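## Task

Move the cardboard box that sits on the desk onto the coffee table. It counts only if the box rests there by itself, without the robot holding it. Nothing standing on the floor may be left toppled, and the robot must not fall or be left leaning.

## Robot and tools

ROBOT. TidyBot++: a wheeled base 0.54 m long, 0.50 m wide and 0.38 m tall on four powered casters. It carries one seven-joint arm with a two-finger gripper. The shoulder sits 0.12 m ahead of the base centre and 0.68 m above the floor. Segment lengths: upper arm 0.42 m, forearm 0.31 m, hand 0.31 m (wrist to the hand point). Two cameras: base_camera, fixed on the chassis front at roughly (0.23, 0.00, 0.34) m and tilted downward (pinhole, 644x364 px); and wrist_camera, a fisheye on the hand looking where the hand points (644x476 px). Loose objects may occasionally get a small random nudge.

FRAMES. Base frame: origin on the floor below the base centre, x forward, y left, z up. hand_pose is reported in this frame. It is the point midway between the finger pads, with its z axis along the fingers and its y axis along the closing direction. The odometry frame is the base frame as it was when the scene began. base_odometry counts wheel turns, so wheel slip shows up as travel, and drift of a few cm and several degrees builds up over many moves. Heading is positive to the left, from -3.142 to 3.142. base_tilt is in degrees, positive when the robot leans forward or to the right.

execute_actions. Argument actions: a list holding one action or none. An empty list just reports state and images. An action may contain:
- base: exactly one relative move, measured from where the base last reported itself. translate_m is metres, forward positive, -2 to 2. strafe_m is metres, left positive, -2 to 2. rotate_rad is radians, counter-clockwise from above positive, -6.3 to 6.3. A move needing more than 8.667 s at its top speed is rejected.
- joints: absolute targets, keyed by name, in radians. joint_1_rad takes any angle (vertical axis; positive turns clockwise seen from above, opposite to rotate_rad). joint_2_rad (shoulder) runs -2.249 to 2.249. joint_3_rad takes any angle (upper-arm roll, about 3.14 at start). joint_4_rad (elbow) runs -2.579 to 2.579. joint_5_rad takes any angle (forearm roll, about 0). joint_6_rad (wrist) runs -2.099 to 2.099. joint_7_rad takes any angle (hand roll; with the hand down, positive is counter-clockwise from above, and at 1.57 the fingers open toward left and right). gripper_pos is a fraction from 0 (open, about 85 mm gap) to 1 (closed). The gap is roughly 85 x (1 - gripper_pos) mm. Any-angle joints take the short way round, so send steps under half a turn. Done tolerances are ±0.039 for joints 1-4, ±0.056 for joints 5-7 and ±0.03 for the gripper.
- speeds: optional caps for this action only. translate_m and strafe_m take 0.05 to 0.5 m/s; rotate_rad takes 0.1 to 1.57 rad/s. The maximum is the default.
Motions start together, and no action runs past 15 s. Argument cameras: a list of base_camera, wrist_camera or all. Omitted, null or ["all"] returns every camera; [] returns none. Unknown keys or out-of-range values reject the whole call, and nothing moves. Anything left out of an action may keep pushing toward its earlier target.

ARM PLANE. With joint_1_rad 0, joint_3_rad 3.14 and joint_5_rad 0, the arm stays in the base's x-z plane. Tilt from vertical (forward positive): upper arm = j2, forearm = j2 - j4, hand = j2 - j4 - j6. The hand point's forward offset from the shoulder is the sum of length x sin(tilt) over the segments; its height above the shoulder is the sum of length x cos(tilt). Joints move at up to 1.39 rad/s (1.22 rad/s for 5-7). The arm starts folded with the hand down. It then reaches up to 0.08 m past the base front, with the elbow up to 1.15 m high. A downward hand reaches at most about 0.94 m above the floor, and only near the base.

OTHER TOOLS. wait: seconds from 0 to 10; returns state and images. zoom_image: camera (base_camera or wrist_camera) and region [x0, y0, x1, y1] in pixels of that camera's latest image, at most 504x504. read_manual: section "licences" only, with no robot information. finished_scene: scene = number of the current scene. It is final and reports success, and the next task arrives in its result.

RESULTS. base_status and joint_status: done (target reached; for the base, the wheels turned fully even if they slipped); off_target (came to rest short, maybe still pushing); time_out or contact_stop (target dropped, holding in place). A blocked base may still say done while short of its goal. joint command not followed plus a cause line means a self-collision check blocked the arm targets, and those joints say not_followed. No check protects the base from the arm. For the gripper at 1, done means empty and off_target means something is gripped. on_its_own describes uncommanded motion. motor_effort gives percent of maximum, with the action's peak in brackets; both readings are noisy. A Motor temperatures line lists one value per joint. MOTOR HOT appears from 60 °C. At 75 °C you get an OVER-TEMPERATURE FAULT, the arm sags, and joints show limit_stop_at_motor_heat; resend the targets. ARM HIT means a hard hit on the base or on the arm itself. A torque fault (joints 1-4 limit 104.5 N m, warning 56.7; joints 5-7 limit 51.3, warning 29.4) freezes the arm and gripper for 10 s and skips the rest of the call. After any stop, later calls in the same reply are skipped.

ACCURACY. Friction and load leave joints slightly off target. To fix, send each joint its previous command + (desired - measured). While holding something, never command the measured angle, or the arm sinks further. Trust the cameras over hand_pose. Closed fingertips reach about 20 mm beyond the hand point. The robot holds its last command while you think, so keep loads short.

AVOID. Dropping, slamming or hard pushes. Driving while the arm is snagged above about 0.8 m, or pulling sideways on a raised hand: either can tip the robot. If it leans, retract the arm or back away. Knocking over floor items. Open the gripper and withdraw before finishing, so the object rests on its own.

Each tool is called as name(argument=value, ...), one argument or row to a line, values as JSON.

## Session

execute_actions(
  actions=[],
)

Scene clock: 0.00 s.
Motor temperatures (°C, as the motors report them): [28 29 27 27 31 37 33]
base_odometry: x=+0.000 y=+0.000 heading=+0.000 (m, m, rad; odometry frame)
base_tilt: forward=-0.1 right=+0.3 (deg)
base_status: not commanded
joint_positions: joint_1_rad=-0.011 joint_2_rad=-0.328 joint_3_rad=+3.088 joint_4_rad=-2.494 joint_5_rad=-0.052 joint_6_rad=-0.874 joint_7_rad=+1.564 gripper_pos=+0.000
joint_status: not commanded
motor_effort: joint_1_rad=+1 joint_2_rad=-3 joint_3_rad=-1 joint_4_rad=+15 joint_5_rad=-1 joint_6_rad=+3 joint_7_rad=+1 (%)
hand_pose: x=+0.2740 y=+0.0217 z=+0.5941 quat_wxyz=(-0.014, +0.999, +0.012, +0.050) (m; base frame)
pictures: base_camera, wrist_camera
Images, in order (width x height): base_camera 644x364, wrist_camera 644x476.

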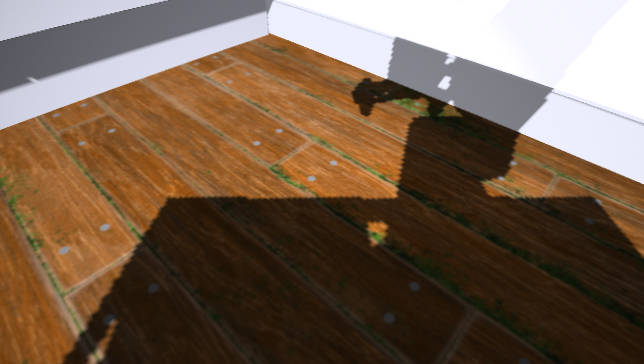

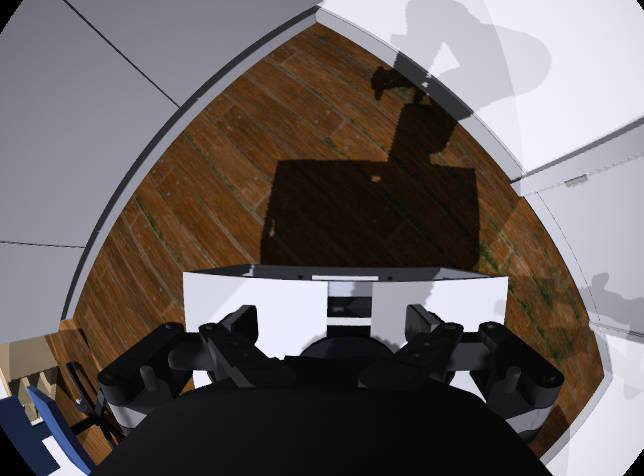

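Turning the arm to look behind the robot.

execute_actions(
  actions=[
    {"joints":{"joint_1_rad":-2.4,"joint_6_rad":0.3}},
  ],
  cameras=["wrist_camera"],
)

Scene clock: 5.50 s.
Motor temperatures (°C, as the motors report them): [28 29 27 27 31 37 33]
base_odometry: x=+0.000 y=+0.000 heading=+0.000 (m, m, rad; odometry frame)
base_tilt: forward=-0.1 right=+0.3 (deg)
base_status: not commanded
joint_positions: joint_1_rad=-2.391 joint_2_rad=-0.328 joint_3_rad=+3.088 joint_4_rad=-2.494 joint_5_rad=-0.052 joint_6_rad=+0.260 joint_7_rad=+1.564 gripper_pos=+0.000
joint_status: all done
motor_effort: joint_1_rad=+0(0) joint_2_rad=-8(8) joint_3_rad=-1(0) joint_4_rad=+20(20) joint_5_rad=+0(1) joint_6_rad=+9(10) joint_7_rad=+0(0) (%)
hand_pose: x=-0.2003 y=+0.2701 z=+0.8011 quat_wxyz=(-0.545, +0.300, +0.758, +0.195) (m; base frame)
pictures: wrist_camera
camera_calibration (this result's frames):
wrist_camera: T_world_to_cam=[[0.651201, 0.75815, -0.0338436, -0.0431808], [0.238835, -0.247065, -0.939104, 0.921092], [-0.720343, 0.603463, -0.341962, 0.102549], [0, 0, 0, 1]] pos_world=[-0.117999, 0.198423, 0.898608]
Images, in order (width x height): wrist_camera 644x476.

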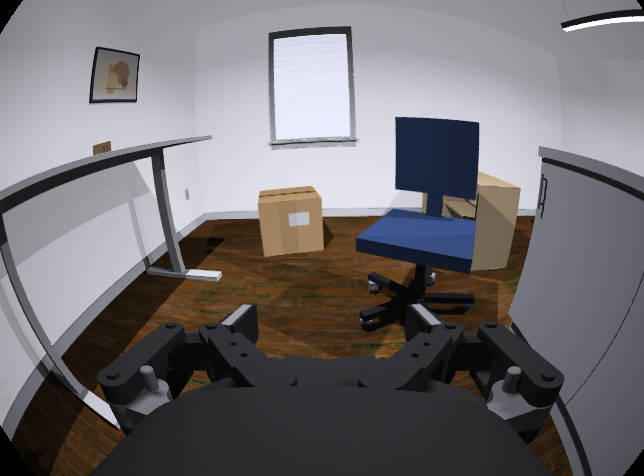

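execute_actions(
  actions=[
    {"base":{"rotate_rad":2.44},"speeds":{"rotate_rad":1.2},"joints":{"joint_1_rad":-0.7,"joint_2_rad":-0.3,"joint_3_rad":3.19,"joint_5_rad":0.05,"joint_4_rad":-1.2,"joint_6_rad":-1.1}},
  ],
)

Scene clock: 14.17 s.
Motor temperatures (°C, as the motors report them): [28 29 27 27 31 37 33]
base_odometry: x=+0.000 y=+0.000 heading=+2.440 (m, m, rad; odometry frame)
base_tilt: forward=-0.1 right=+0.3 (deg)
base_status: done
joint_positions: joint_1_rad=-0.711 joint_2_rad=-0.312 joint_3_rad=+3.173 joint_4_rad=-1.213 joint_5_rad=+0.029 joint_6_rad=-1.059 joint_7_rad=+1.564 gripper_pos=+0.000
joint_status: all done
motor_effort: joint_1_rad=+0(0) joint_2_rad=-8(12) joint_3_rad=-1(4) joint_4_rad=+19(24) joint_5_rad=+0(1) joint_6_rad=+10(10) joint_7_rad=+0(1) (%)
hand_pose: x=+0.4413 y=+0.2464 z=+1.1592 quat_wxyz=(-0.178, +0.785, +0.271, +0.528) (m; base frame)
pictures: base_camera, wrist_camera
camera_calibration (this result's frames):
wrist_camera: T_world_to_cam=[[0.63, -0.776586, 0.00378926, -0.0869818], [-0.302879, -0.250196, -0.919601, 1.31549], [0.715097, 0.578201, -0.392835, 0.133252], [0, 0, 0, 1]] pos_world=[0.357944, 0.184534, 1.2624]
Images, in order (width x height): base_camera 644x364, wrist_camera 644x476.

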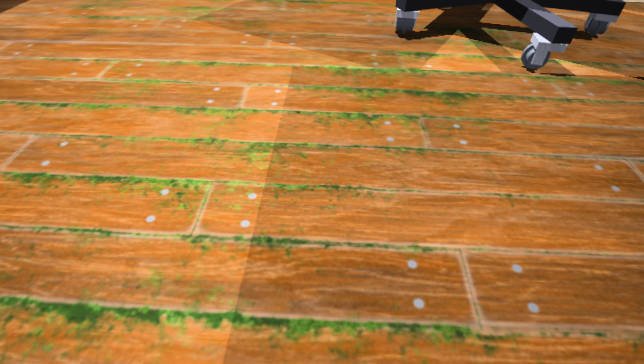

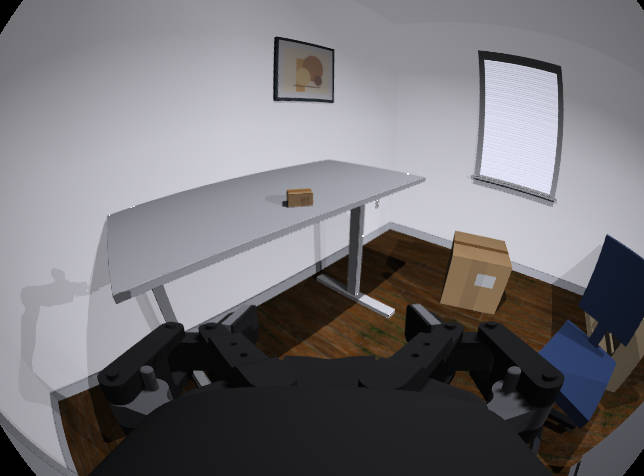

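execute_actions(
  actions=[
    {"base":{"rotate_rad":-0.08},"joints":{"joint_2_rad":-0.5,"joint_4_rad":-1.0,"joint_6_rad":-1.7}},
  ],
  cameras=[],
)

execute_actions(
  actions=[
    {"base":{"translate_m":0.6},"joints":{"joint_1_rad":-1.2}},
  ],
)

Scene clock: 31.27 s.
Motor temperatures (°C, as the motors report them): [28 29 27 27 31 37 33]
base_odometry: x=+0.000 y=+0.000 heading=+2.360 (m, m, rad; odometry frame)
base_tilt: forward=-0.1 right=+0.3 (deg)
base_status: done
joint_positions: joint_1_rad=-0.706 joint_2_rad=-0.507 joint_3_rad=+3.182 joint_4_rad=-1.004 joint_5_rad=+0.032 joint_6_rad=-1.671 joint_7_rad=+1.564 gripper_pos=+0.000
joint_status: all done
motor_effort: joint_1_rad=+1(1) joint_2_rad=+5(11) joint_3_rad=-1(0) joint_4_rad=+14(20) joint_5_rad=-1(0) joint_6_rad=+8(8) joint_7_rad=+1(0) (%)
hand_pose: x=+0.2894 y=+0.1126 z=+1.1510 quat_wxyz=(-0.151, +0.840, +0.276, +0.443) (m; base frame)
pictures: none
No camera images: the call's "cameras" was empty. Leave "cameras" out to get every camera's image.

Scene clock: 33.83 s.
Motor temperatures (°C, as the motors report them): [28 29 27 27 31 37 33]
base_odometry: x=-0.426 y=+0.422 heading=+2.361 (m, m, rad; odometry frame)
base_tilt: forward=-0.1 right=+0.3 (deg)
base_status: done
joint_positions: joint_1_rad=-1.192 joint_2_rad=-0.507 joint_3_rad=+3.182 joint_4_rad=-1.004 joint_5_rad=+0.034 joint_6_rad=-1.671 joint_7_rad=+1.564 gripper_pos=+0.000
joint_status: all done
motor_effort: joint_1_rad=+0(0) joint_2_rad=+5(11) joint_3_rad=-1(3) joint_4_rad=+14(14) joint_5_rad=+0(0) joint_6_rad=+8(10) joint_7_rad=+0(0) (%)
hand_pose: x=+0.2176 y=+0.1789 z=+1.1510 quat_wxyz=(-0.252, +0.749, +0.469, +0.394) (m; base frame)
pictures: base_camera, wrist_camera
camera_calibration (this result's frames):
wrist_camera: T_world_to_cam=[[0.91017, -0.413902, -0.0165944, -0.100859], [-0.249978, -0.516875, -0.81875, 1.14344], [0.330305, 0.74935, -0.573911, 0.590509], [0, 0, 0, 1]] pos_world=[0.182587, 0.106774, 1.27342]
Images, in order (width x height): base_camera 644x364, wrist_camera 644x476.

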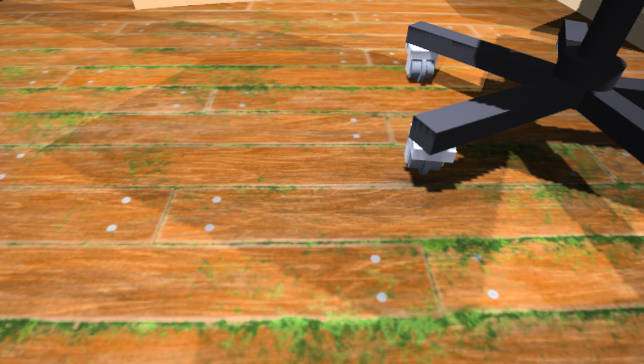

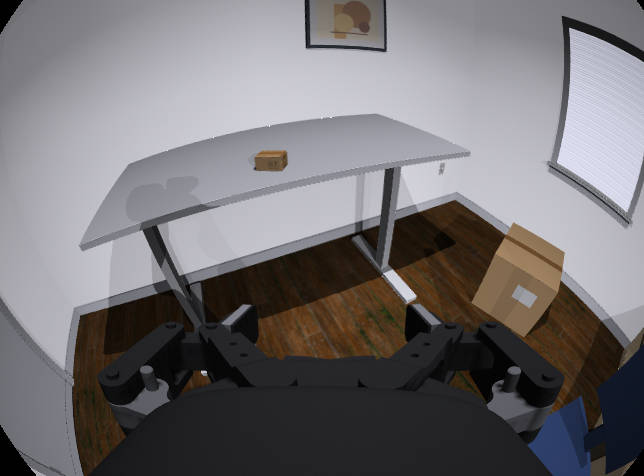

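execute_actions(
  actions=[
    {"base":{"strafe_m":0.33}},
  ],
  cameras=["wrist_camera"],
)

zoom_image(
  camera="wrist_camera",
  region=[200,100,400,250],
)

Scene clock: 44.17 s.
Motor temperatures (°C, as the motors report them): [28 29 27 27 31 37 33]
base_odometry: x=-0.659 y=+0.188 heading=+2.361 (m, m, rad; odometry frame)
base_tilt: forward=-0.1 right=+0.3 (deg)
base_status: done
joint_positions: joint_1_rad=-1.192 joint_2_rad=-0.494 joint_3_rad=+3.182 joint_4_rad=-1.004 joint_5_rad=+0.034 joint_6_rad=-1.671 joint_7_rad=+1.564 gripper_pos=+0.000
joint_status: not commanded
motor_effort: joint_1_rad=+1(0) joint_2_rad=+5(10) joint_3_rad=-1(2) joint_4_rad=+14(15) joint_5_rad=-1(1) joint_6_rad=+9(9) joint_7_rad=+1(1) (%)
hand_pose: x=+0.2198 y=+0.1844 z=+1.1484 quat_wxyz=(-0.249, +0.752, +0.471, +0.389) (m; base frame)
pictures: wrist_camera
camera_calibration (this result's frames):
wrist_camera: T_world_to_cam=[[0.910065, -0.414159, -0.0159523, -0.101314], [-0.253751, -0.526329, -0.811534, 1.13898], [0.327708, 0.742596, -0.584087, 0.597753], [0, 0, 0, 1]] pos_world=[0.185332, 0.113631, 1.27185]
Images, in order (width x height): wrist_camera 644x476.

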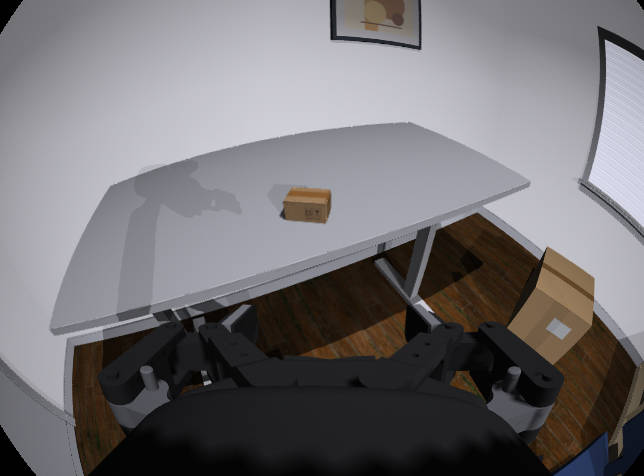

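Region (200, 100, 400, 250) of wrist_camera's 644x476 image, scaled by 2.520; it fills the top 378 rows of this view, and the rest is white.

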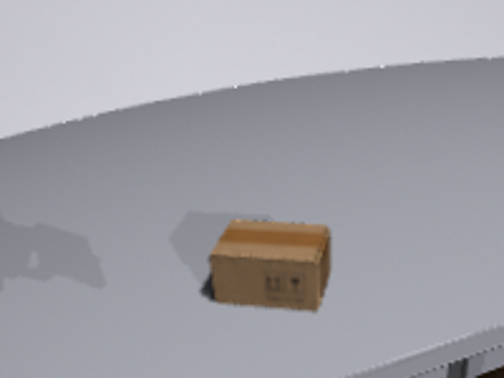

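execute_actions(
  actions=[
    {"base":{"translate_m":0.65},"joints":{"joint_1_rad":-2.33,"joint_3_rad":3.12,"joint_5_rad":-0.03}},
  ],
)

execute_actions(
  actions=[
    {"base":{"strafe_m":0.1},"joints":{"joint_2_rad":0.0,"joint_4_rad":-0.7,"joint_6_rad":-1.41}},
  ],
  cameras=[],
)

execute_actions(
  actions=[
    {"joints":{"joint_2_rad":0.2,"joint_4_rad":-0.66,"joint_6_rad":-1.44}},
  ],
  cameras=["wrist_camera"],
)

Scene clock: 56.70 s.
Motor temperatures (°C, as the motors report them): [28 29 27 27 31 37 33]
base_odometry: x=-1.121 y=+0.645 heading=+2.361 (m, m, rad; odometry frame)
base_tilt: forward=-0.1 right=+0.3 (deg)
base_status: done
joint_positions: joint_1_rad=-2.321 joint_2_rad=-0.497 joint_3_rad=+3.137 joint_4_rad=-1.004 joint_5_rad=-0.009 joint_6_rad=-1.671 joint_7_rad=+1.564 gripper_pos=+0.000
joint_status: all done
motor_effort: joint_1_rad=+1(2) joint_2_rad=+5(8) joint_3_rad=-1(0) joint_4_rad=+13(15) joint_5_rad=-1(0) joint_6_rad=+8(8) joint_7_rad=+1(1) (%)
hand_pose: x=-0.0269 y=+0.1481 z=+1.1489 quat_wxyz=(-0.427, +0.352, +0.813, +0.180) (m; base frame)
pictures: base_camera, wrist_camera
camera_calibration (this result's frames):
wrist_camera: T_world_to_cam=[[0.711968, 0.70204, -0.01555, -0.0628897], [0.399539, -0.423202, -0.813184, 1.06186], [-0.577468, 0.572748, -0.581799, 0.703958], [0, 0, 0, 1]] pos_world=[0.0270318, 0.0903433, 1.27208]
Images, in order (width x height): base_camera 644x364, wrist_camera 644x476.

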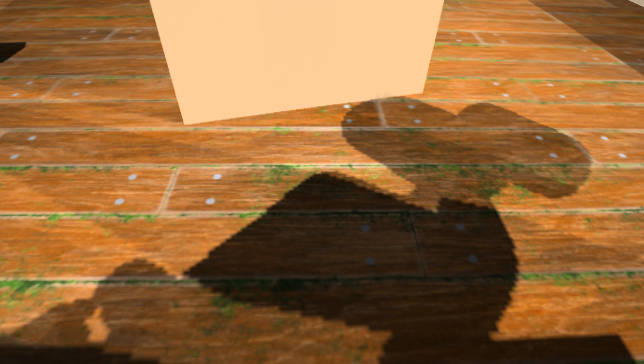

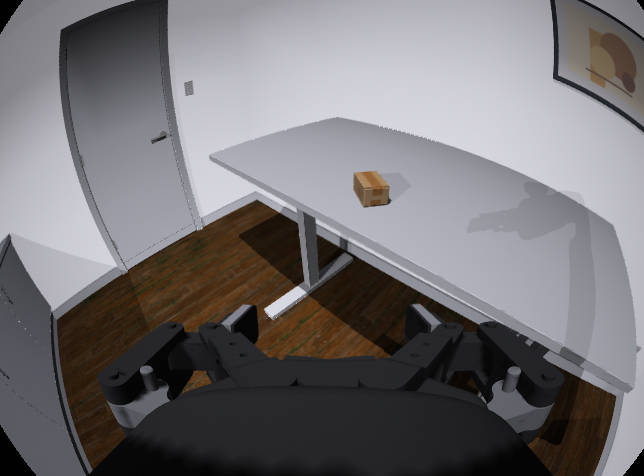

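Scene clock: 58.63 s.
Motor temperatures (°C, as the motors report them): [28 29 27 27 31 37 33]
base_odometry: x=-1.192 y=+0.574 heading=+2.361 (m, m, rad; odometry frame)
base_tilt: forward=-0.1 right=+0.2 (deg)
base_status: done
joint_positions: joint_1_rad=-2.321 joint_2_rad=+0.004 joint_3_rad=+3.133 joint_4_rad=-0.715 joint_5_rad=-0.011 joint_6_rad=-1.449 joint_7_rad=+1.564 gripper_pos=+0.000
joint_status: all done
motor_effort: joint_1_rad=+0(0) joint_2_rad=-18(21) joint_3_rad=-1(0) joint_4_rad=+17(18) joint_5_rad=-1(1) joint_6_rad=+9(10) joint_7_rad=+1(1) (%)
hand_pose: x=-0.2050 y=+0.3350 z=+1.1639 quat_wxyz=(-0.432, +0.350, +0.812, +0.178) (m; base frame)
pictures: none
No camera images: the call's "cameras" was empty. Leave "cameras" out to get every camera's image.

Scene clock: 60.17 s.
Motor temperatures (°C, as the motors report them): [28 29 27 27 31 37 33]
base_odometry: x=-1.192 y=+0.574 heading=+2.361 (m, m, rad; odometry frame)
base_tilt: forward=-0.1 right=+0.2 (deg)
base_status: not commanded
joint_positions: joint_1_rad=-2.321 joint_2_rad=+0.207 joint_3_rad=+3.133 joint_4_rad=-0.673 joint_5_rad=-0.011 joint_6_rad=-1.449 joint_7_rad=+1.564 gripper_pos=+0.000
joint_status: all done
motor_effort: joint_1_rad=+0(0) joint_2_rad=-28(32) joint_3_rad=-1(2) joint_4_rad=+18(19) joint_5_rad=+0(1) joint_6_rad=+7(9) joint_7_rad=+0(0) (%)
hand_pose: x=-0.2654 y=+0.3998 z=+1.0800 quat_wxyz=(-0.366, +0.365, +0.843, +0.149) (m; base frame)
pictures: wrist_camera
camera_calibration (this result's frames):
wrist_camera: T_world_to_cam=[[0.710716, 0.703, -0.0259552, -0.0604247], [0.477191, -0.508882, -0.716469, 1.15808], [-0.516886, 0.496821, -0.697135, 0.553001], [0, 0, 0, 1]] pos_world=[-0.22384, 0.35706, 1.21368]
Images, in order (width x height): wrist_camera 644x476.

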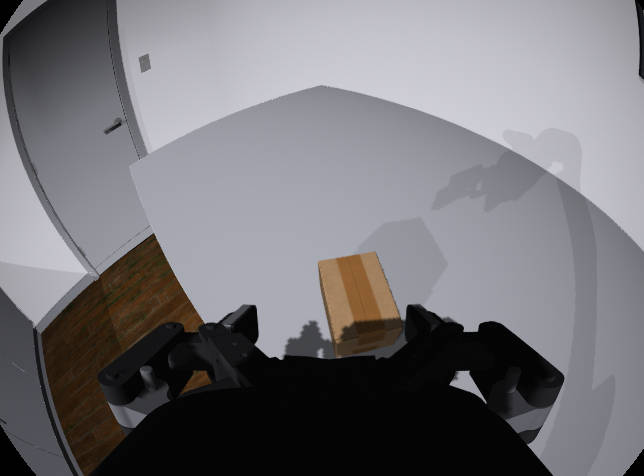

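execute_actions(
  actions=[
    {"joints":{"joint_1_rad":-2.28,"joint_7_rad":1.78,"joint_4_rad":-0.82,"joint_6_rad":-1.25}},
  ],
  cameras=["wrist_camera"],
)

Scene clock: 67.73 s.
Motor temperatures (°C, as the motors report them): [28 29 27 27 31 37 33]
base_odometry: x=-1.192 y=+0.574 heading=+2.361 (m, m, rad; odometry frame)
base_tilt: forward=-0.1 right=+0.2 (deg)
base_status: not commanded
joint_positions: joint_1_rad=-2.289 joint_2_rad=+0.205 joint_3_rad=+3.133 joint_4_rad=-0.810 joint_5_rad=-0.011 joint_6_rad=-1.289 joint_7_rad=+1.738 gripper_pos=+0.000
joint_status: all done
motor_effort: joint_1_rad=+1(1) joint_2_rad=-29(31) joint_3_rad=-2(2) joint_4_rad=+19(20) joint_5_rad=-1(1) joint_6_rad=+9(7) joint_7_rad=+0(1) (%)
hand_pose: x=-0.2717 y=+0.4340 z=+1.0511 quat_wxyz=(-0.359, +0.303, +0.862, +0.191) (m; base frame)
pictures: wrist_camera
camera_calibration (this result's frames):
wrist_camera: T_world_to_cam=[[0.646307, 0.756222, 0.102052, -0.255835], [0.569523, -0.389028, -0.724086, 1.13878], [-0.507869, 0.526103, -0.682118, 0.486581], [0, 0, 0, 1]] pos_world=[-0.236095, 0.380495, 1.18259]
Images, in order (width x height): wrist_camera 644x476.

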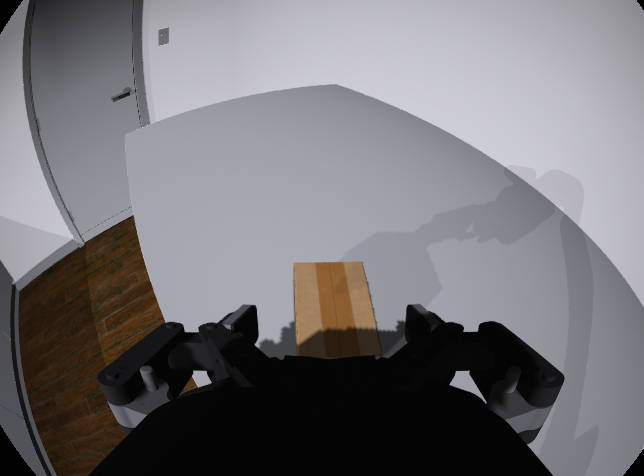

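execute_actions(
  actions=[
    {"joints":{"joint_4_rad":-1.0,"joint_6_rad":-1.08}},
  ],
  cameras=["wrist_camera"],
)

execute_actions(
  actions=[
    {"joints":{"gripper_pos":1}},
  ],
  cameras=["wrist_camera"],
)

Scene clock: 74.00 s.
Motor temperatures (°C, as the motors report them): [28 29 27 27 31 37 33]
base_odometry: x=-1.192 y=+0.574 heading=+2.361 (m, m, rad; odometry frame)
base_tilt: forward=-0.1 right=+0.2 (deg)
base_status: not commanded
joint_positions: joint_1_rad=-2.289 joint_2_rad=+0.204 joint_3_rad=+3.133 joint_4_rad=-0.990 joint_5_rad=-0.011 joint_6_rad=-1.121 joint_7_rad=+1.738 gripper_pos=+0.000
joint_status: all done
motor_effort: joint_1_rad=+1(1) joint_2_rad=-30(32) joint_3_rad=-2(2) joint_4_rad=+21(23) joint_5_rad=+0(1) joint_6_rad=+8(8) joint_7_rad=+0(0) (%)
hand_pose: x=-0.2866 y=+0.4510 z=+0.9983 quat_wxyz=(-0.354, +0.305, +0.864, +0.189) (m; base frame)
pictures: wrist_camera
camera_calibration (this result's frames):
wrist_camera: T_world_to_cam=[[0.646918, 0.756011, 0.099719, -0.251075], [0.573629, -0.396298, -0.716867, 1.113], [-0.502441, 0.520956, -0.690042, 0.445767], [0, 0, 0, 1]] pos_world=[-0.252051, 0.39867, 1.13051]
Images, in order (width x height): wrist_camera 644x476.

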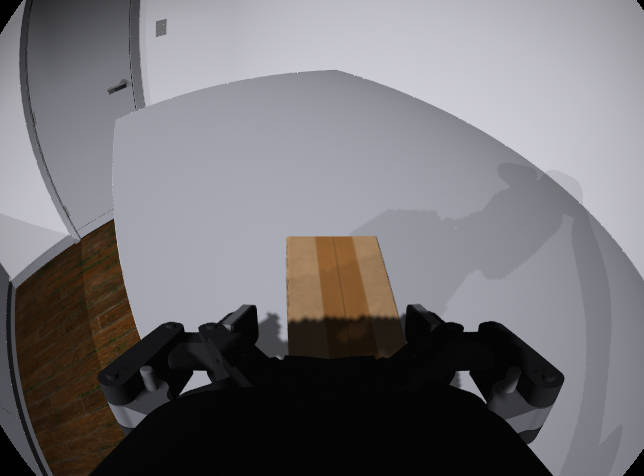

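Scene clock: 75.10 s.
Motor temperatures (°C, as the motors report them): [28 29 27 27 31 37 33]
base_odometry: x=-1.192 y=+0.574 heading=+2.361 (m, m, rad; odometry frame)
base_tilt: forward=-0.1 right=+0.2 (deg)
base_status: not commanded
joint_positions: joint_1_rad=-2.289 joint_2_rad=+0.203 joint_3_rad=+3.133 joint_4_rad=-0.992 joint_5_rad=-0.011 joint_6_rad=-1.117 joint_7_rad=+1.738 gripper_pos=+0.350
joint_status: gripper_pos off_target (ended at +0.350, target +1.000)
motor_effort: joint_1_rad=+1(0) joint_2_rad=-30(32) joint_3_rad=-1(2) joint_4_rad=+21(22) joint_5_rad=+0(1) joint_6_rad=+7(9) joint_7_rad=+0(1) (%)
hand_pose: x=-0.2866 y=+0.4510 z=+0.9995 quat_wxyz=(-0.356, +0.305, +0.863, +0.190) (m; base frame)
pictures: wrist_camera
camera_calibration (this result's frames):
wrist_camera: T_world_to_cam=[[0.647191, 0.755713, 0.100204, -0.251459], [0.571814, -0.39431, -0.719409, 1.11497], [-0.504155, 0.522893, -0.687321, 0.442496], [0, 0, 0, 1]] pos_world=[-0.251724, 0.398295, 1.13145]
Images, in order (width x height): wrist_camera 644x476.

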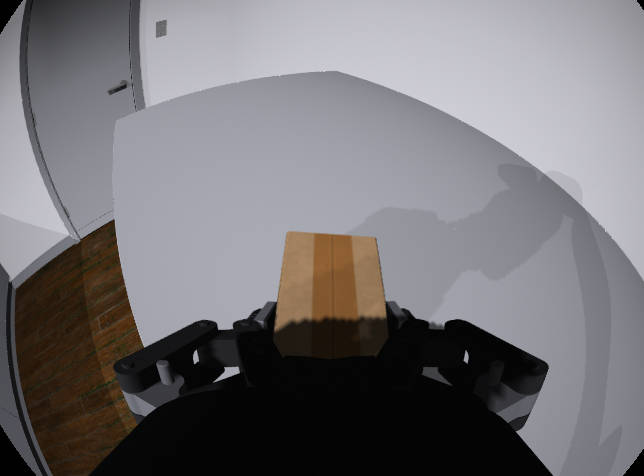

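execute_actions(
  actions=[
    {"joints":{"joint_2_rad":-0.35}},
  ],
  cameras=[],
)

execute_actions(
  actions=[
    {"base":{"strafe_m":-0.1},"joints":{"joint_1_rad":1.3,"joint_6_rad":-1.5,"joint_7_rad":1.57}},
  ],
)

Scene clock: 80.13 s.
Motor temperatures (°C, as the motors report them): [28 29 27 27 31 37 33]
base_odometry: x=-1.192 y=+0.574 heading=+2.361 (m, m, rad; odometry frame)
base_tilt: forward=-0.1 right=+0.3 (deg)
base_status: not commanded
joint_positions: joint_1_rad=-2.289 joint_2_rad=-0.352 joint_3_rad=+3.133 joint_4_rad=-1.000 joint_5_rad=-0.011 joint_6_rad=-1.117 joint_7_rad=+1.738 gripper_pos=+0.350
joint_status: all done
motor_effort: joint_1_rad=+0(1) joint_2_rad=-4(35) joint_3_rad=-1(1) joint_4_rad=+18(23) joint_5_rad=+0(0) joint_6_rad=+11(12) joint_7_rad=+1(1) (%)
hand_pose: x=-0.1177 y=+0.2576 z=+1.2674 quat_wxyz=(-0.558, +0.255, +0.729, +0.304) (m; base frame)
pictures: none
No camera images: the call's "cameras" was empty. Leave "cameras" out to get every camera's image.

Scene clock: 83.77 s.
Motor temperatures (°C, as the motors report them): [28 29 27 27 31 37 33]
base_odometry: x=-1.121 y=+0.645 heading=+2.361 (m, m, rad; odometry frame)
base_tilt: forward=-0.1 right=+0.3 (deg)
base_status: done
joint_positions: joint_1_rad=-4.973 joint_2_rad=-0.351 joint_3_rad=+3.130 joint_4_rad=-1.000 joint_5_rad=-0.012 joint_6_rad=-1.464 joint_7_rad=+1.617 gripper_pos=+0.350
joint_status: all done
motor_effort: joint_1_rad=+1(0) joint_2_rad=-3(8) joint_3_rad=-1(3) joint_4_rad=+17(19) joint_5_rad=+0(1) joint_6_rad=+10(11) joint_7_rad=+1(0) (%)
hand_pose: x=+0.2096 y=-0.2984 z=+1.1668 quat_wxyz=(-0.303, -0.707, +0.507, -0.387) (m; base frame)
pictures: base_camera, wrist_camera
camera_calibration (this result's frames):
wrist_camera: T_world_to_cam=[[-0.946698, -0.320733, 0.0298833, 0.0719213], [-0.193661, 0.492573, -0.84845, 1.23174], [0.257406, -0.809013, -0.528431, 0.457109], [0, 0, 0, 1]] pos_world=[0.188966, -0.213848, 1.28447]
Images, in order (width x height): base_camera 644x364, wrist_camera 644x476.

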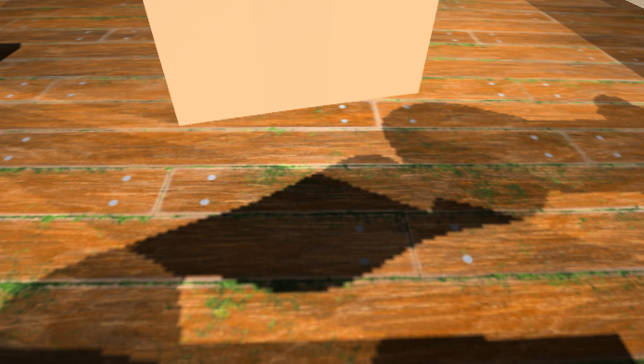

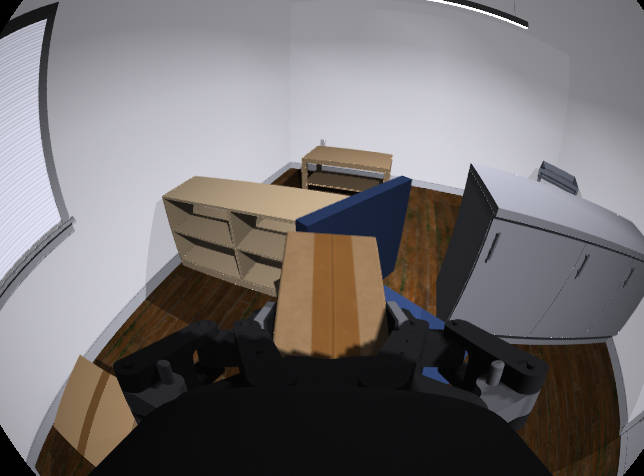

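execute_actions(
  actions=[
    {"base":{"translate_m":-0.7},"joints":{"joint_1_rad":2.4,"joint_2_rad":-0.1,"joint_6_rad":-1.8}},
  ],
  cameras=[],
)

execute_actions(
  actions=[
    {"base":{"strafe_m":-0.73}},
  ],
)

execute_actions(
  actions=[
    {"base":{"translate_m":1.2},"speeds":{"translate_m":0.2},"joints":{"joint_1_rad":3.0}},
  ],
)

execute_actions(
  actions=[
    {"base":{"translate_m":-0.35},"joints":{"joint_2_rad":-0.5,"joint_1_rad":1.2,"joint_6_rad":-1.9}},
  ],
)

Scene clock: 97.53 s.
Motor temperatures (°C, as the motors report them): [28 29 27 27 31 37 33]
base_odometry: x=-0.624 y=+0.152 heading=+2.361 (m, m, rad; odometry frame)
base_tilt: forward=-0.1 right=+0.3 (deg)
base_status: done
joint_positions: joint_1_rad=-3.889 joint_2_rad=-0.098 joint_3_rad=+3.125 joint_4_rad=-1.000 joint_5_rad=-0.016 joint_6_rad=-1.761 joint_7_rad=+1.617 gripper_pos=+0.350
joint_status: all done
motor_effort: joint_1_rad=+1(0) joint_2_rad=-15(18) joint_3_rad=-1(1) joint_4_rad=+18(18) joint_5_rad=-1(1) joint_6_rad=+6(10) joint_7_rad=+0(0) (%)
hand_pose: x=-0.1280 y=-0.2460 z=+1.0193 quat_wxyz=(-0.220, -0.386, +0.891, -0.089) (m; base frame)
pictures: none
No camera images: the call's "cameras" was empty. Leave "cameras" out to get every camera's image.

Scene clock: 100.37 s.
Motor temperatures (°C, as the motors report them): [28 29 27 27 31 37 33]
base_odometry: x=-0.110 y=+0.671 heading=+2.361 (m, m, rad; odometry frame)
base_tilt: forward=-0.1 right=+0.3 (deg)
base_status: done
joint_positions: joint_1_rad=-3.889 joint_2_rad=-0.097 joint_3_rad=+3.125 joint_4_rad=-1.000 joint_5_rad=-0.016 joint_6_rad=-1.765 joint_7_rad=+1.617 gripper_pos=+0.350
joint_status: not commanded
motor_effort: joint_1_rad=+1(0) joint_2_rad=-16(17) joint_3_rad=-1(2) joint_4_rad=+18(18) joint_5_rad=+0(1) joint_6_rad=+6(6) joint_7_rad=+1(0) (%)
hand_pose: x=-0.1276 y=-0.2455 z=+1.0182 quat_wxyz=(-0.217, -0.386, +0.892, -0.088) (m; base frame)
pictures: base_camera, wrist_camera
camera_calibration (this result's frames):
wrist_camera: T_world_to_cam=[[-0.737297, 0.67554, -0.00622715, 0.0820983], [0.607594, 0.659053, -0.443258, 0.74485], [-0.295335, -0.330596, -0.896372, 0.929705], [0, 0, 0, 1]] pos_world=[-0.117462, -0.238999, 1.16403]
Images, in order (width x height): base_camera 644x364, wrist_camera 644x476.

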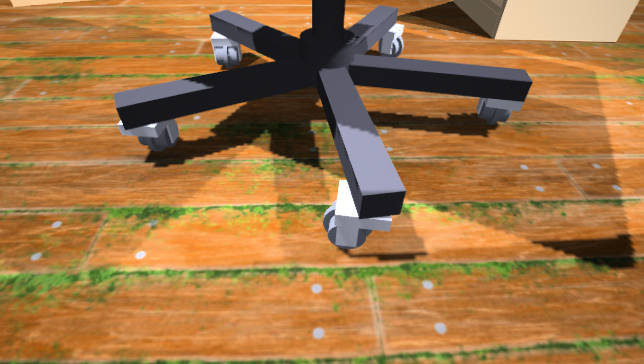

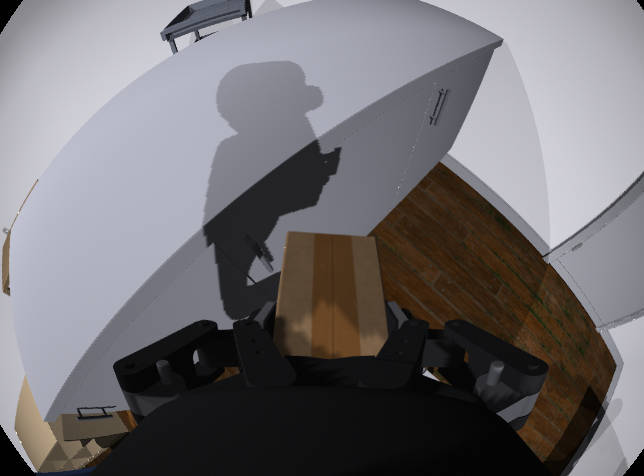

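Scene clock: 107.07 s.
Motor temperatures (°C, as the motors report them): [28 29 27 27 31 37 33]
base_odometry: x=-0.962 y=+1.516 heading=+2.361 (m, m, rad; odometry frame)
base_tilt: forward=-0.1 right=+0.3 (deg)
base_status: done
joint_positions: joint_1_rad=-3.292 joint_2_rad=-0.100 joint_3_rad=+3.125 joint_4_rad=-1.000 joint_5_rad=-0.016 joint_6_rad=-1.768 joint_7_rad=+1.617 gripper_pos=+0.350
joint_status: all done
motor_effort: joint_1_rad=+1(2) joint_2_rad=-14(19) joint_3_rad=-1(3) joint_4_rad=+18(19) joint_5_rad=-1(1) joint_6_rad=+6(7) joint_7_rad=+1(0) (%)
hand_pose: x=-0.2211 y=-0.0641 z=+1.0189 quat_wxyz=(-0.234, -0.107, +0.966, -0.021) (m; base frame)
pictures: base_camera, wrist_camera
camera_calibration (this result's frames):
wrist_camera: T_world_to_cam=[[-0.230022, 0.973166, -0.00619871, 0.0218486], [0.872833, 0.203481, -0.443573, 0.712136], [-0.430409, -0.107442, -0.896217, 0.947007], [0, 0, 0, 1]] pos_world=[-0.20895, -0.0644206, 1.16474]
Images, in order (width x height): base_camera 644x364, wrist_camera 644x476.

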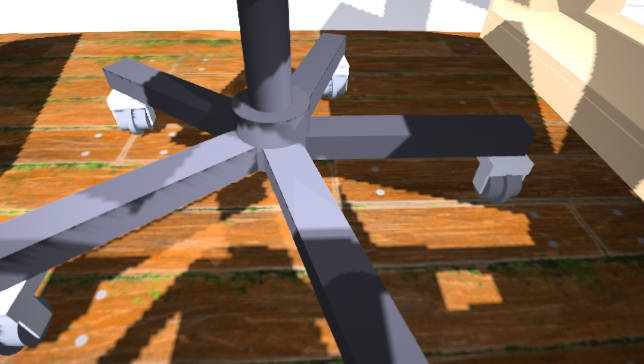

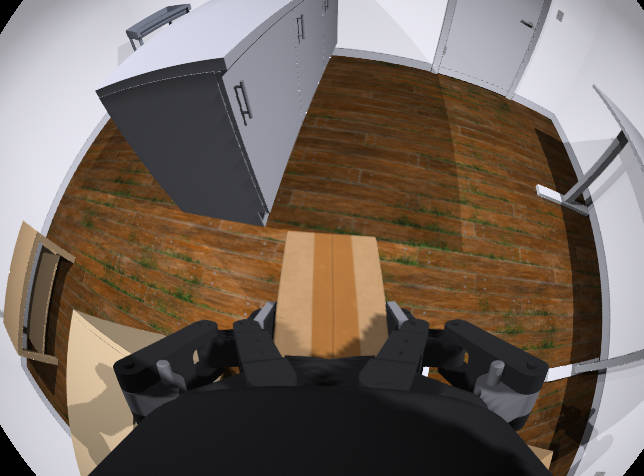

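Scene clock: 110.03 s.
Motor temperatures (°C, as the motors report them): [28 29 27 27 31 37 33]
base_odometry: x=-0.713 y=+1.269 heading=+2.361 (m, m, rad; odometry frame)
base_tilt: forward=-0.1 right=+0.3 (deg)
base_status: done
joint_positions: joint_1_rad=-5.073 joint_2_rad=-0.485 joint_3_rad=+3.125 joint_4_rad=-1.000 joint_5_rad=-0.016 joint_6_rad=-1.863 joint_7_rad=+1.617 gripper_pos=+0.350
joint_status: all done
motor_effort: joint_1_rad=+1(1) joint_2_rad=+5(17) joint_3_rad=+0(3) joint_4_rad=+14(18) joint_5_rad=-1(2) joint_6_rad=+8(8) joint_7_rad=+0(1) (%)
hand_pose: x=+0.1915 y=-0.1583 z=+1.1027 quat_wxyz=(-0.215, -0.782, +0.499, -0.305) (m; base frame)
pictures: base_camera, wrist_camera
camera_calibration (this result's frames):
wrist_camera: T_world_to_cam=[[-0.904061, -0.42693, 0.02013, 0.0873594], [-0.325229, 0.656613, -0.680503, 0.970761], [0.27731, -0.621763, -0.732468, 0.7921], [0, 0, 0, 1]] pos_world=[0.175041, -0.10762, 1.23904]
Images, in order (width x height): base_camera 644x364, wrist_camera 644x476.

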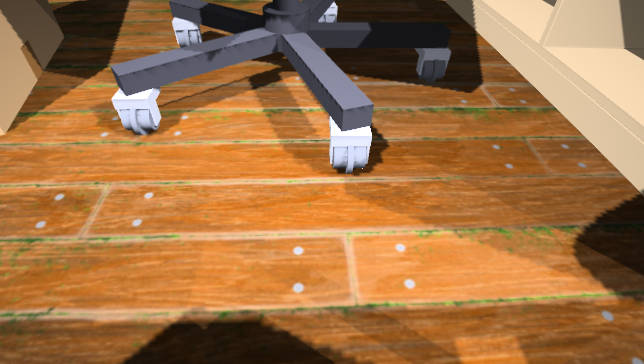

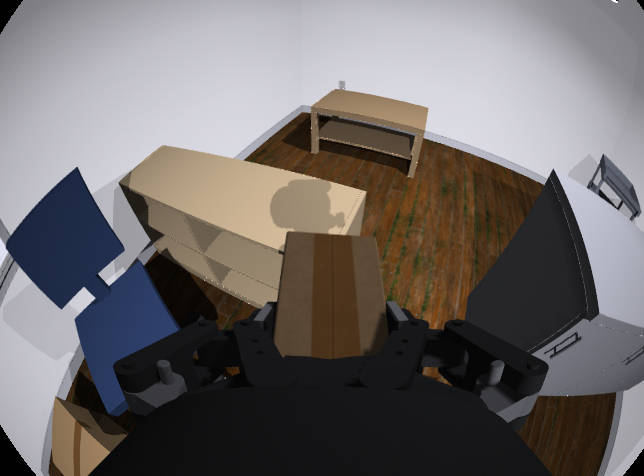

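execute_actions(
  actions=[
    {"base":{"rotate_rad":-1.571},"joints":{"joint_1_rad":-0.5}},
  ],
)

execute_actions(
  actions=[
    {"base":{"translate_m":1.35}},
  ],
)

Scene clock: 117.83 s.
Motor temperatures (°C, as the motors report them): [28 29 27 27 31 37 33]
base_odometry: x=-0.713 y=+1.269 heading=+0.791 (m, m, rad; odometry frame)
base_tilt: forward=-0.1 right=+0.3 (deg)
base_status: done
joint_positions: joint_1_rad=-6.773 joint_2_rad=-0.488 joint_3_rad=+3.125 joint_4_rad=-1.000 joint_5_rad=-0.016 joint_6_rad=-1.863 joint_7_rad=+1.617 gripper_pos=+0.350
joint_status: all done
motor_effort: joint_1_rad=+1(2) joint_2_rad=+5(6) joint_3_rad=-1(0) joint_4_rad=+14(15) joint_5_rad=-1(1) joint_6_rad=+8(8) joint_7_rad=+0(1) (%)
hand_pose: x=+0.2655 y=+0.0917 z=+1.1031 quat_wxyz=(+0.087, -0.891, -0.258, -0.363) (m; base frame)
pictures: base_camera, wrist_camera
camera_calibration (this result's frames):
wrist_camera: T_world_to_cam=[[0.539873, -0.841501, 0.0203213, -0.0845842], [-0.607838, -0.406437, -0.68216, 1.00533], [0.582298, 0.355927, -0.730921, 0.754905], [0, 0, 0, 1]] pos_world=[0.217165, 0.0687359, 1.23929]
Images, in order (width x height): base_camera 644x364, wrist_camera 644x476.

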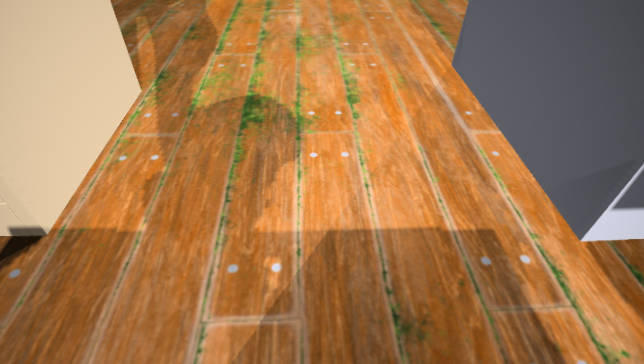

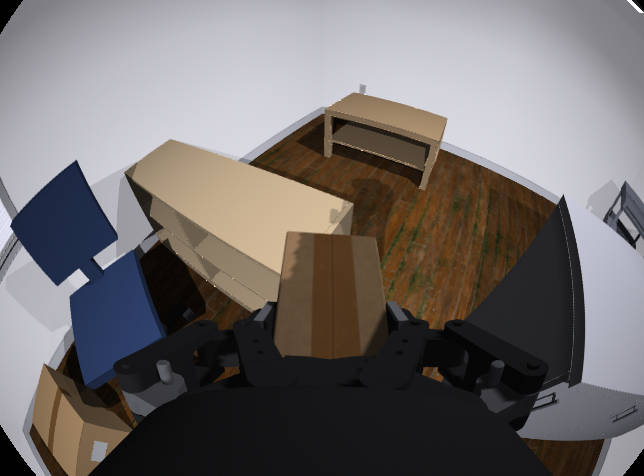

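Scene clock: 121.90 s.
Motor temperatures (°C, as the motors report them): [28 29 27 27 31 37 33]
base_odometry: x=+0.237 y=+2.228 heading=+0.791 (m, m, rad; odometry frame)
base_tilt: forward=-0.1 right=+0.3 (deg)
base_status: done
joint_positions: joint_1_rad=-6.773 joint_2_rad=-0.495 joint_3_rad=+3.125 joint_4_rad=-1.000 joint_5_rad=-0.016 joint_6_rad=-1.865 joint_7_rad=+1.617 gripper_pos=+0.350
joint_status: not commanded
motor_effort: joint_1_rad=+0(1) joint_2_rad=+5(8) joint_3_rad=+0(1) joint_4_rad=+14(15) joint_5_rad=+0(0) joint_6_rad=+8(8) joint_7_rad=+1(1) (%)
hand_pose: x=+0.2624 y=+0.0900 z=+1.1039 quat_wxyz=(+0.088, -0.890, -0.258, -0.366) (m; base frame)
pictures: base_camera, wrist_camera
camera_calibration (this result's frames):
wrist_camera: T_world_to_cam=[[0.53979, -0.841542, 0.020819, -0.0848483], [-0.604454, -0.404691, -0.686193, 1.00675], [0.585886, 0.357816, -0.727122, 0.752647], [0, 0, 0, 1]] pos_world=[0.213369, 0.0667091, 1.23986]
Images, in order (width x height): base_camera 644x364, wrist_camera 644x476.

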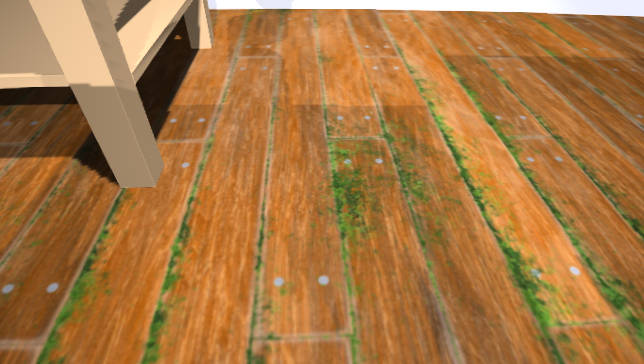

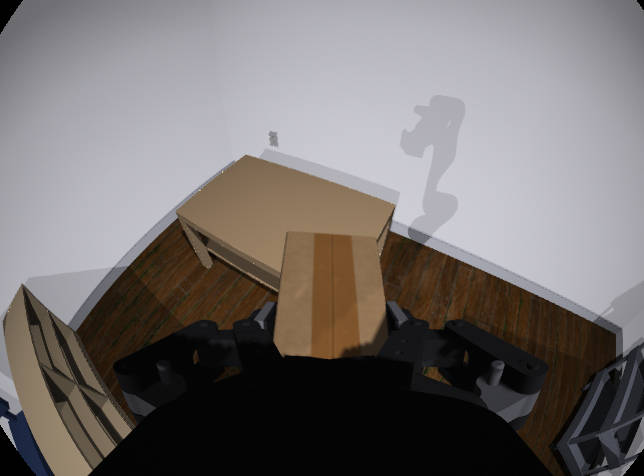

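execute_actions(
  actions=[
    {"joints":{"joint_1_rad":-0.6,"joint_2_rad":0.75,"joint_4_rad":-1.46,"joint_6_rad":-0.08}},
  ],
)

Scene clock: 129.20 s.
Motor temperatures (°C, as the motors report them): [28 29 27 27 31 37 33]
base_odometry: x=+0.237 y=+2.228 heading=+0.791 (m, m, rad; odometry frame)
base_tilt: forward=-0.1 right=+0.2 (deg)
base_status: not commanded
joint_positions: joint_1_rad=-6.872 joint_2_rad=+0.760 joint_3_rad=+3.125 joint_4_rad=-1.454 joint_5_rad=-0.016 joint_6_rad=-0.124 joint_7_rad=+1.617 gripper_pos=+0.350
joint_status: all done
motor_effort: joint_1_rad=+0(1) joint_2_rad=-48(52) joint_3_rad=-2(2) joint_4_rad=+19(23) joint_5_rad=+0(1) joint_6_rad=+8(8) joint_7_rad=+0(1) (%)
hand_pose: x=+0.7484 y=+0.4351 z=+0.5822 quat_wxyz=(+0.116, -0.876, -0.284, -0.373) (m; base frame)
pictures: base_camera, wrist_camera
camera_calibration (this result's frames):
wrist_camera: T_world_to_cam=[[0.599015, -0.800735, -0.00203122, -0.0946686], [-0.565079, -0.420924, -0.709583, 1.07334], [0.567334, 0.426199, -0.704619, -0.0638597], [0, 0, 0, 1]] pos_world=[0.699458, 0.403207, 0.716434]
Images, in order (width x height): base_camera 644x364, wrist_camera 644x476.

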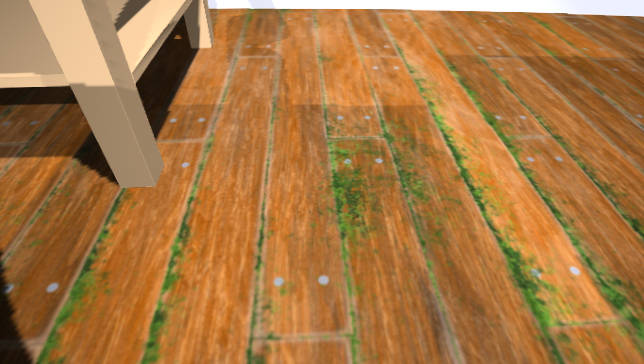

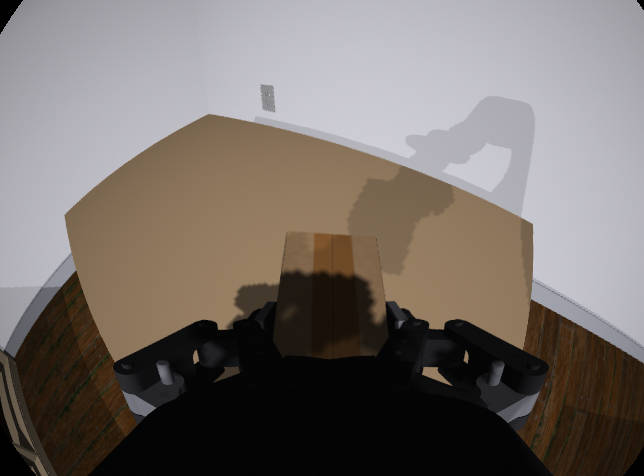

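execute_actions(
  actions=[
    {"joints":{"joint_2_rad":0.91,"joint_6_rad":0.09}},
  ],
  cameras=["wrist_camera"],
)

execute_actions(
  actions=[
    {"joints":{"joint_2_rad":0.96,"joint_6_rad":0.14}},
  ],
  cameras=["wrist_camera"],
)

Scene clock: 133.83 s.
Motor temperatures (°C, as the motors report them): [28 29 27 27 31 37 33]
base_odometry: x=+0.237 y=+2.228 heading=+0.791 (m, m, rad; odometry frame)
base_tilt: forward=-0.1 right=+0.2 (deg)
base_status: not commanded
joint_positions: joint_1_rad=-6.873 joint_2_rad=+0.911 joint_3_rad=+3.125 joint_4_rad=-1.456 joint_5_rad=-0.016 joint_6_rad=+0.056 joint_7_rad=+1.617 gripper_pos=+0.350
joint_status: all done
motor_effort: joint_1_rad=-1(2) joint_2_rad=-51(55) joint_3_rad=-2(3) joint_4_rad=+17(19) joint_5_rad=-1(1) joint_6_rad=+9(8) joint_7_rad=+0(1) (%)
hand_pose: x=+0.7627 y=+0.4445 z=+0.5054 quat_wxyz=(+0.119, -0.871, -0.281, -0.386) (m; base frame)
pictures: wrist_camera
camera_calibration (this result's frames):
wrist_camera: T_world_to_cam=[[0.596425, -0.802668, -0.000689263, -0.0936814], [-0.5496, -0.407756, -0.729161, 1.02315], [0.584993, 0.435269, -0.684342, -0.157832], [0, 0, 0, 1]] pos_world=[0.710525, 0.410698, 0.637962]
Images, in order (width x height): wrist_camera 644x476.

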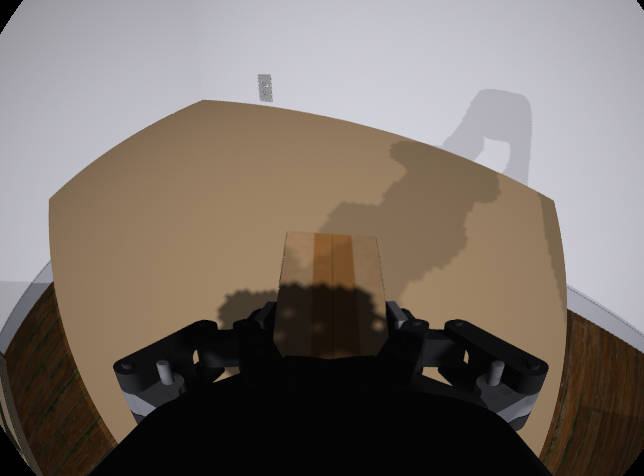

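Scene clock: 134.60 s.
Motor temperatures (°C, as the motors report them): [28 29 27 27 31 37 33]
base_odometry: x=+0.237 y=+2.228 heading=+0.791 (m, m, rad; odometry frame)
base_tilt: forward=-0.1 right=+0.2 (deg)
base_status: not commanded
joint_positions: joint_1_rad=-6.873 joint_2_rad=+0.929 joint_3_rad=+3.125 joint_4_rad=-1.456 joint_5_rad=-0.016 joint_6_rad=+0.108 joint_7_rad=+1.617 gripper_pos=+0.350
joint_status: all done
motor_effort: joint_1_rad=+1(2) joint_2_rad=-47(52) joint_3_rad=-2(3) joint_4_rad=+15(18) joint_5_rad=-1(1) joint_6_rad=+7(9) joint_7_rad=+0(1) (%)
hand_pose: x=+0.7690 y=+0.4484 z=+0.5037 quat_wxyz=(+0.123, -0.864, -0.278, -0.401) (m; base frame)
pictures: wrist_camera
camera_calibration (this result's frames):
wrist_camera: T_world_to_cam=[[0.595426, -0.80341, 0.00103069, -0.0941121], [-0.529175, -0.393149, -0.751936, 1.0162], [0.604518, 0.447177, -0.659235, -0.197473], [0, 0, 0, 1]] pos_world=[0.713163, 0.412215, 0.634036]
Images, in order (width x height): wrist_camera 644x476.

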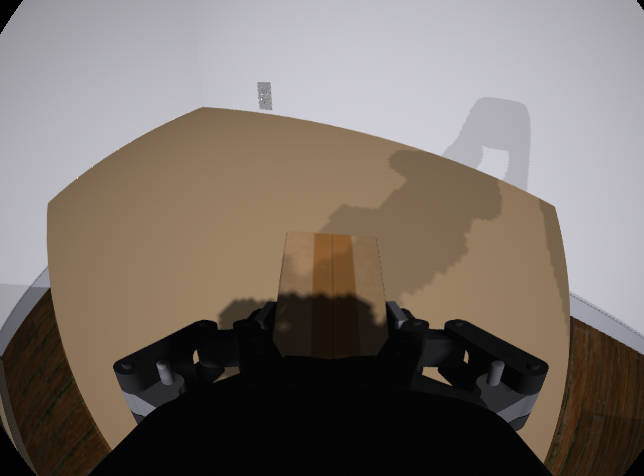

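execute_actions(
  actions=[
    {"joints":{"joint_2_rad":1.0}},
  ],
  cameras=["wrist_camera"],
)

Scene clock: 137.43 s.
Motor temperatures (°C, as the motors report them): [28 29 27 27 31 37 33]
base_odometry: x=+0.237 y=+2.228 heading=+0.791 (m, m, rad; odometry frame)
base_tilt: forward=-0.1 right=+0.3 (deg)
base_status: not commanded
joint_positions: joint_1_rad=-6.873 joint_2_rad=+0.935 joint_3_rad=+3.125 joint_4_rad=-1.452 joint_5_rad=-0.016 joint_6_rad=+0.119 joint_7_rad=+1.617 gripper_pos=+0.350
joint_status: joint_2_rad off_target (ended at +0.935, target +1.000)
motor_effort: joint_1_rad=+0(0) joint_2_rad=-41(46) joint_3_rad=-2(2) joint_4_rad=+13(15) joint_5_rad=-1(1) joint_6_rad=+5(6) joint_7_rad=+0(0) (%)
hand_pose: x=+0.7715 y=+0.4500 z=+0.5033 quat_wxyz=(+0.124, -0.862, -0.278, -0.405) (m; base frame)
pictures: wrist_camera
camera_calibration (this result's frames):
wrist_camera: T_world_to_cam=[[0.595162, -0.803605, 0.00142628, -0.0942302], [-0.523793, -0.389274, -0.757699, 1.0148], [0.609445, 0.450206, -0.652603, -0.208399], [0, 0, 0, 1]] pos_world=[0.714637, 0.413135, 0.633048]
Images, in order (width x height): wrist_camera 644x476.

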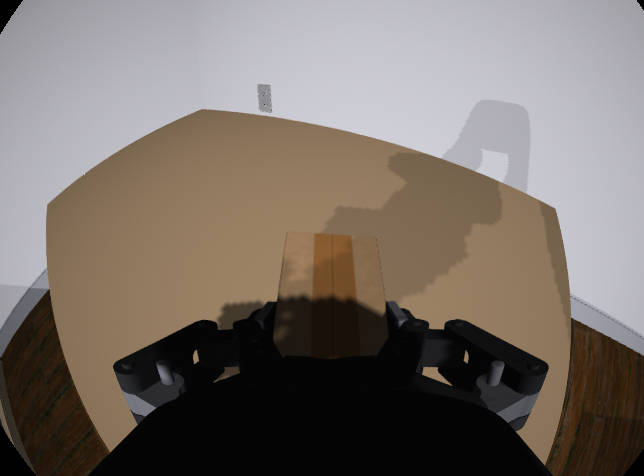

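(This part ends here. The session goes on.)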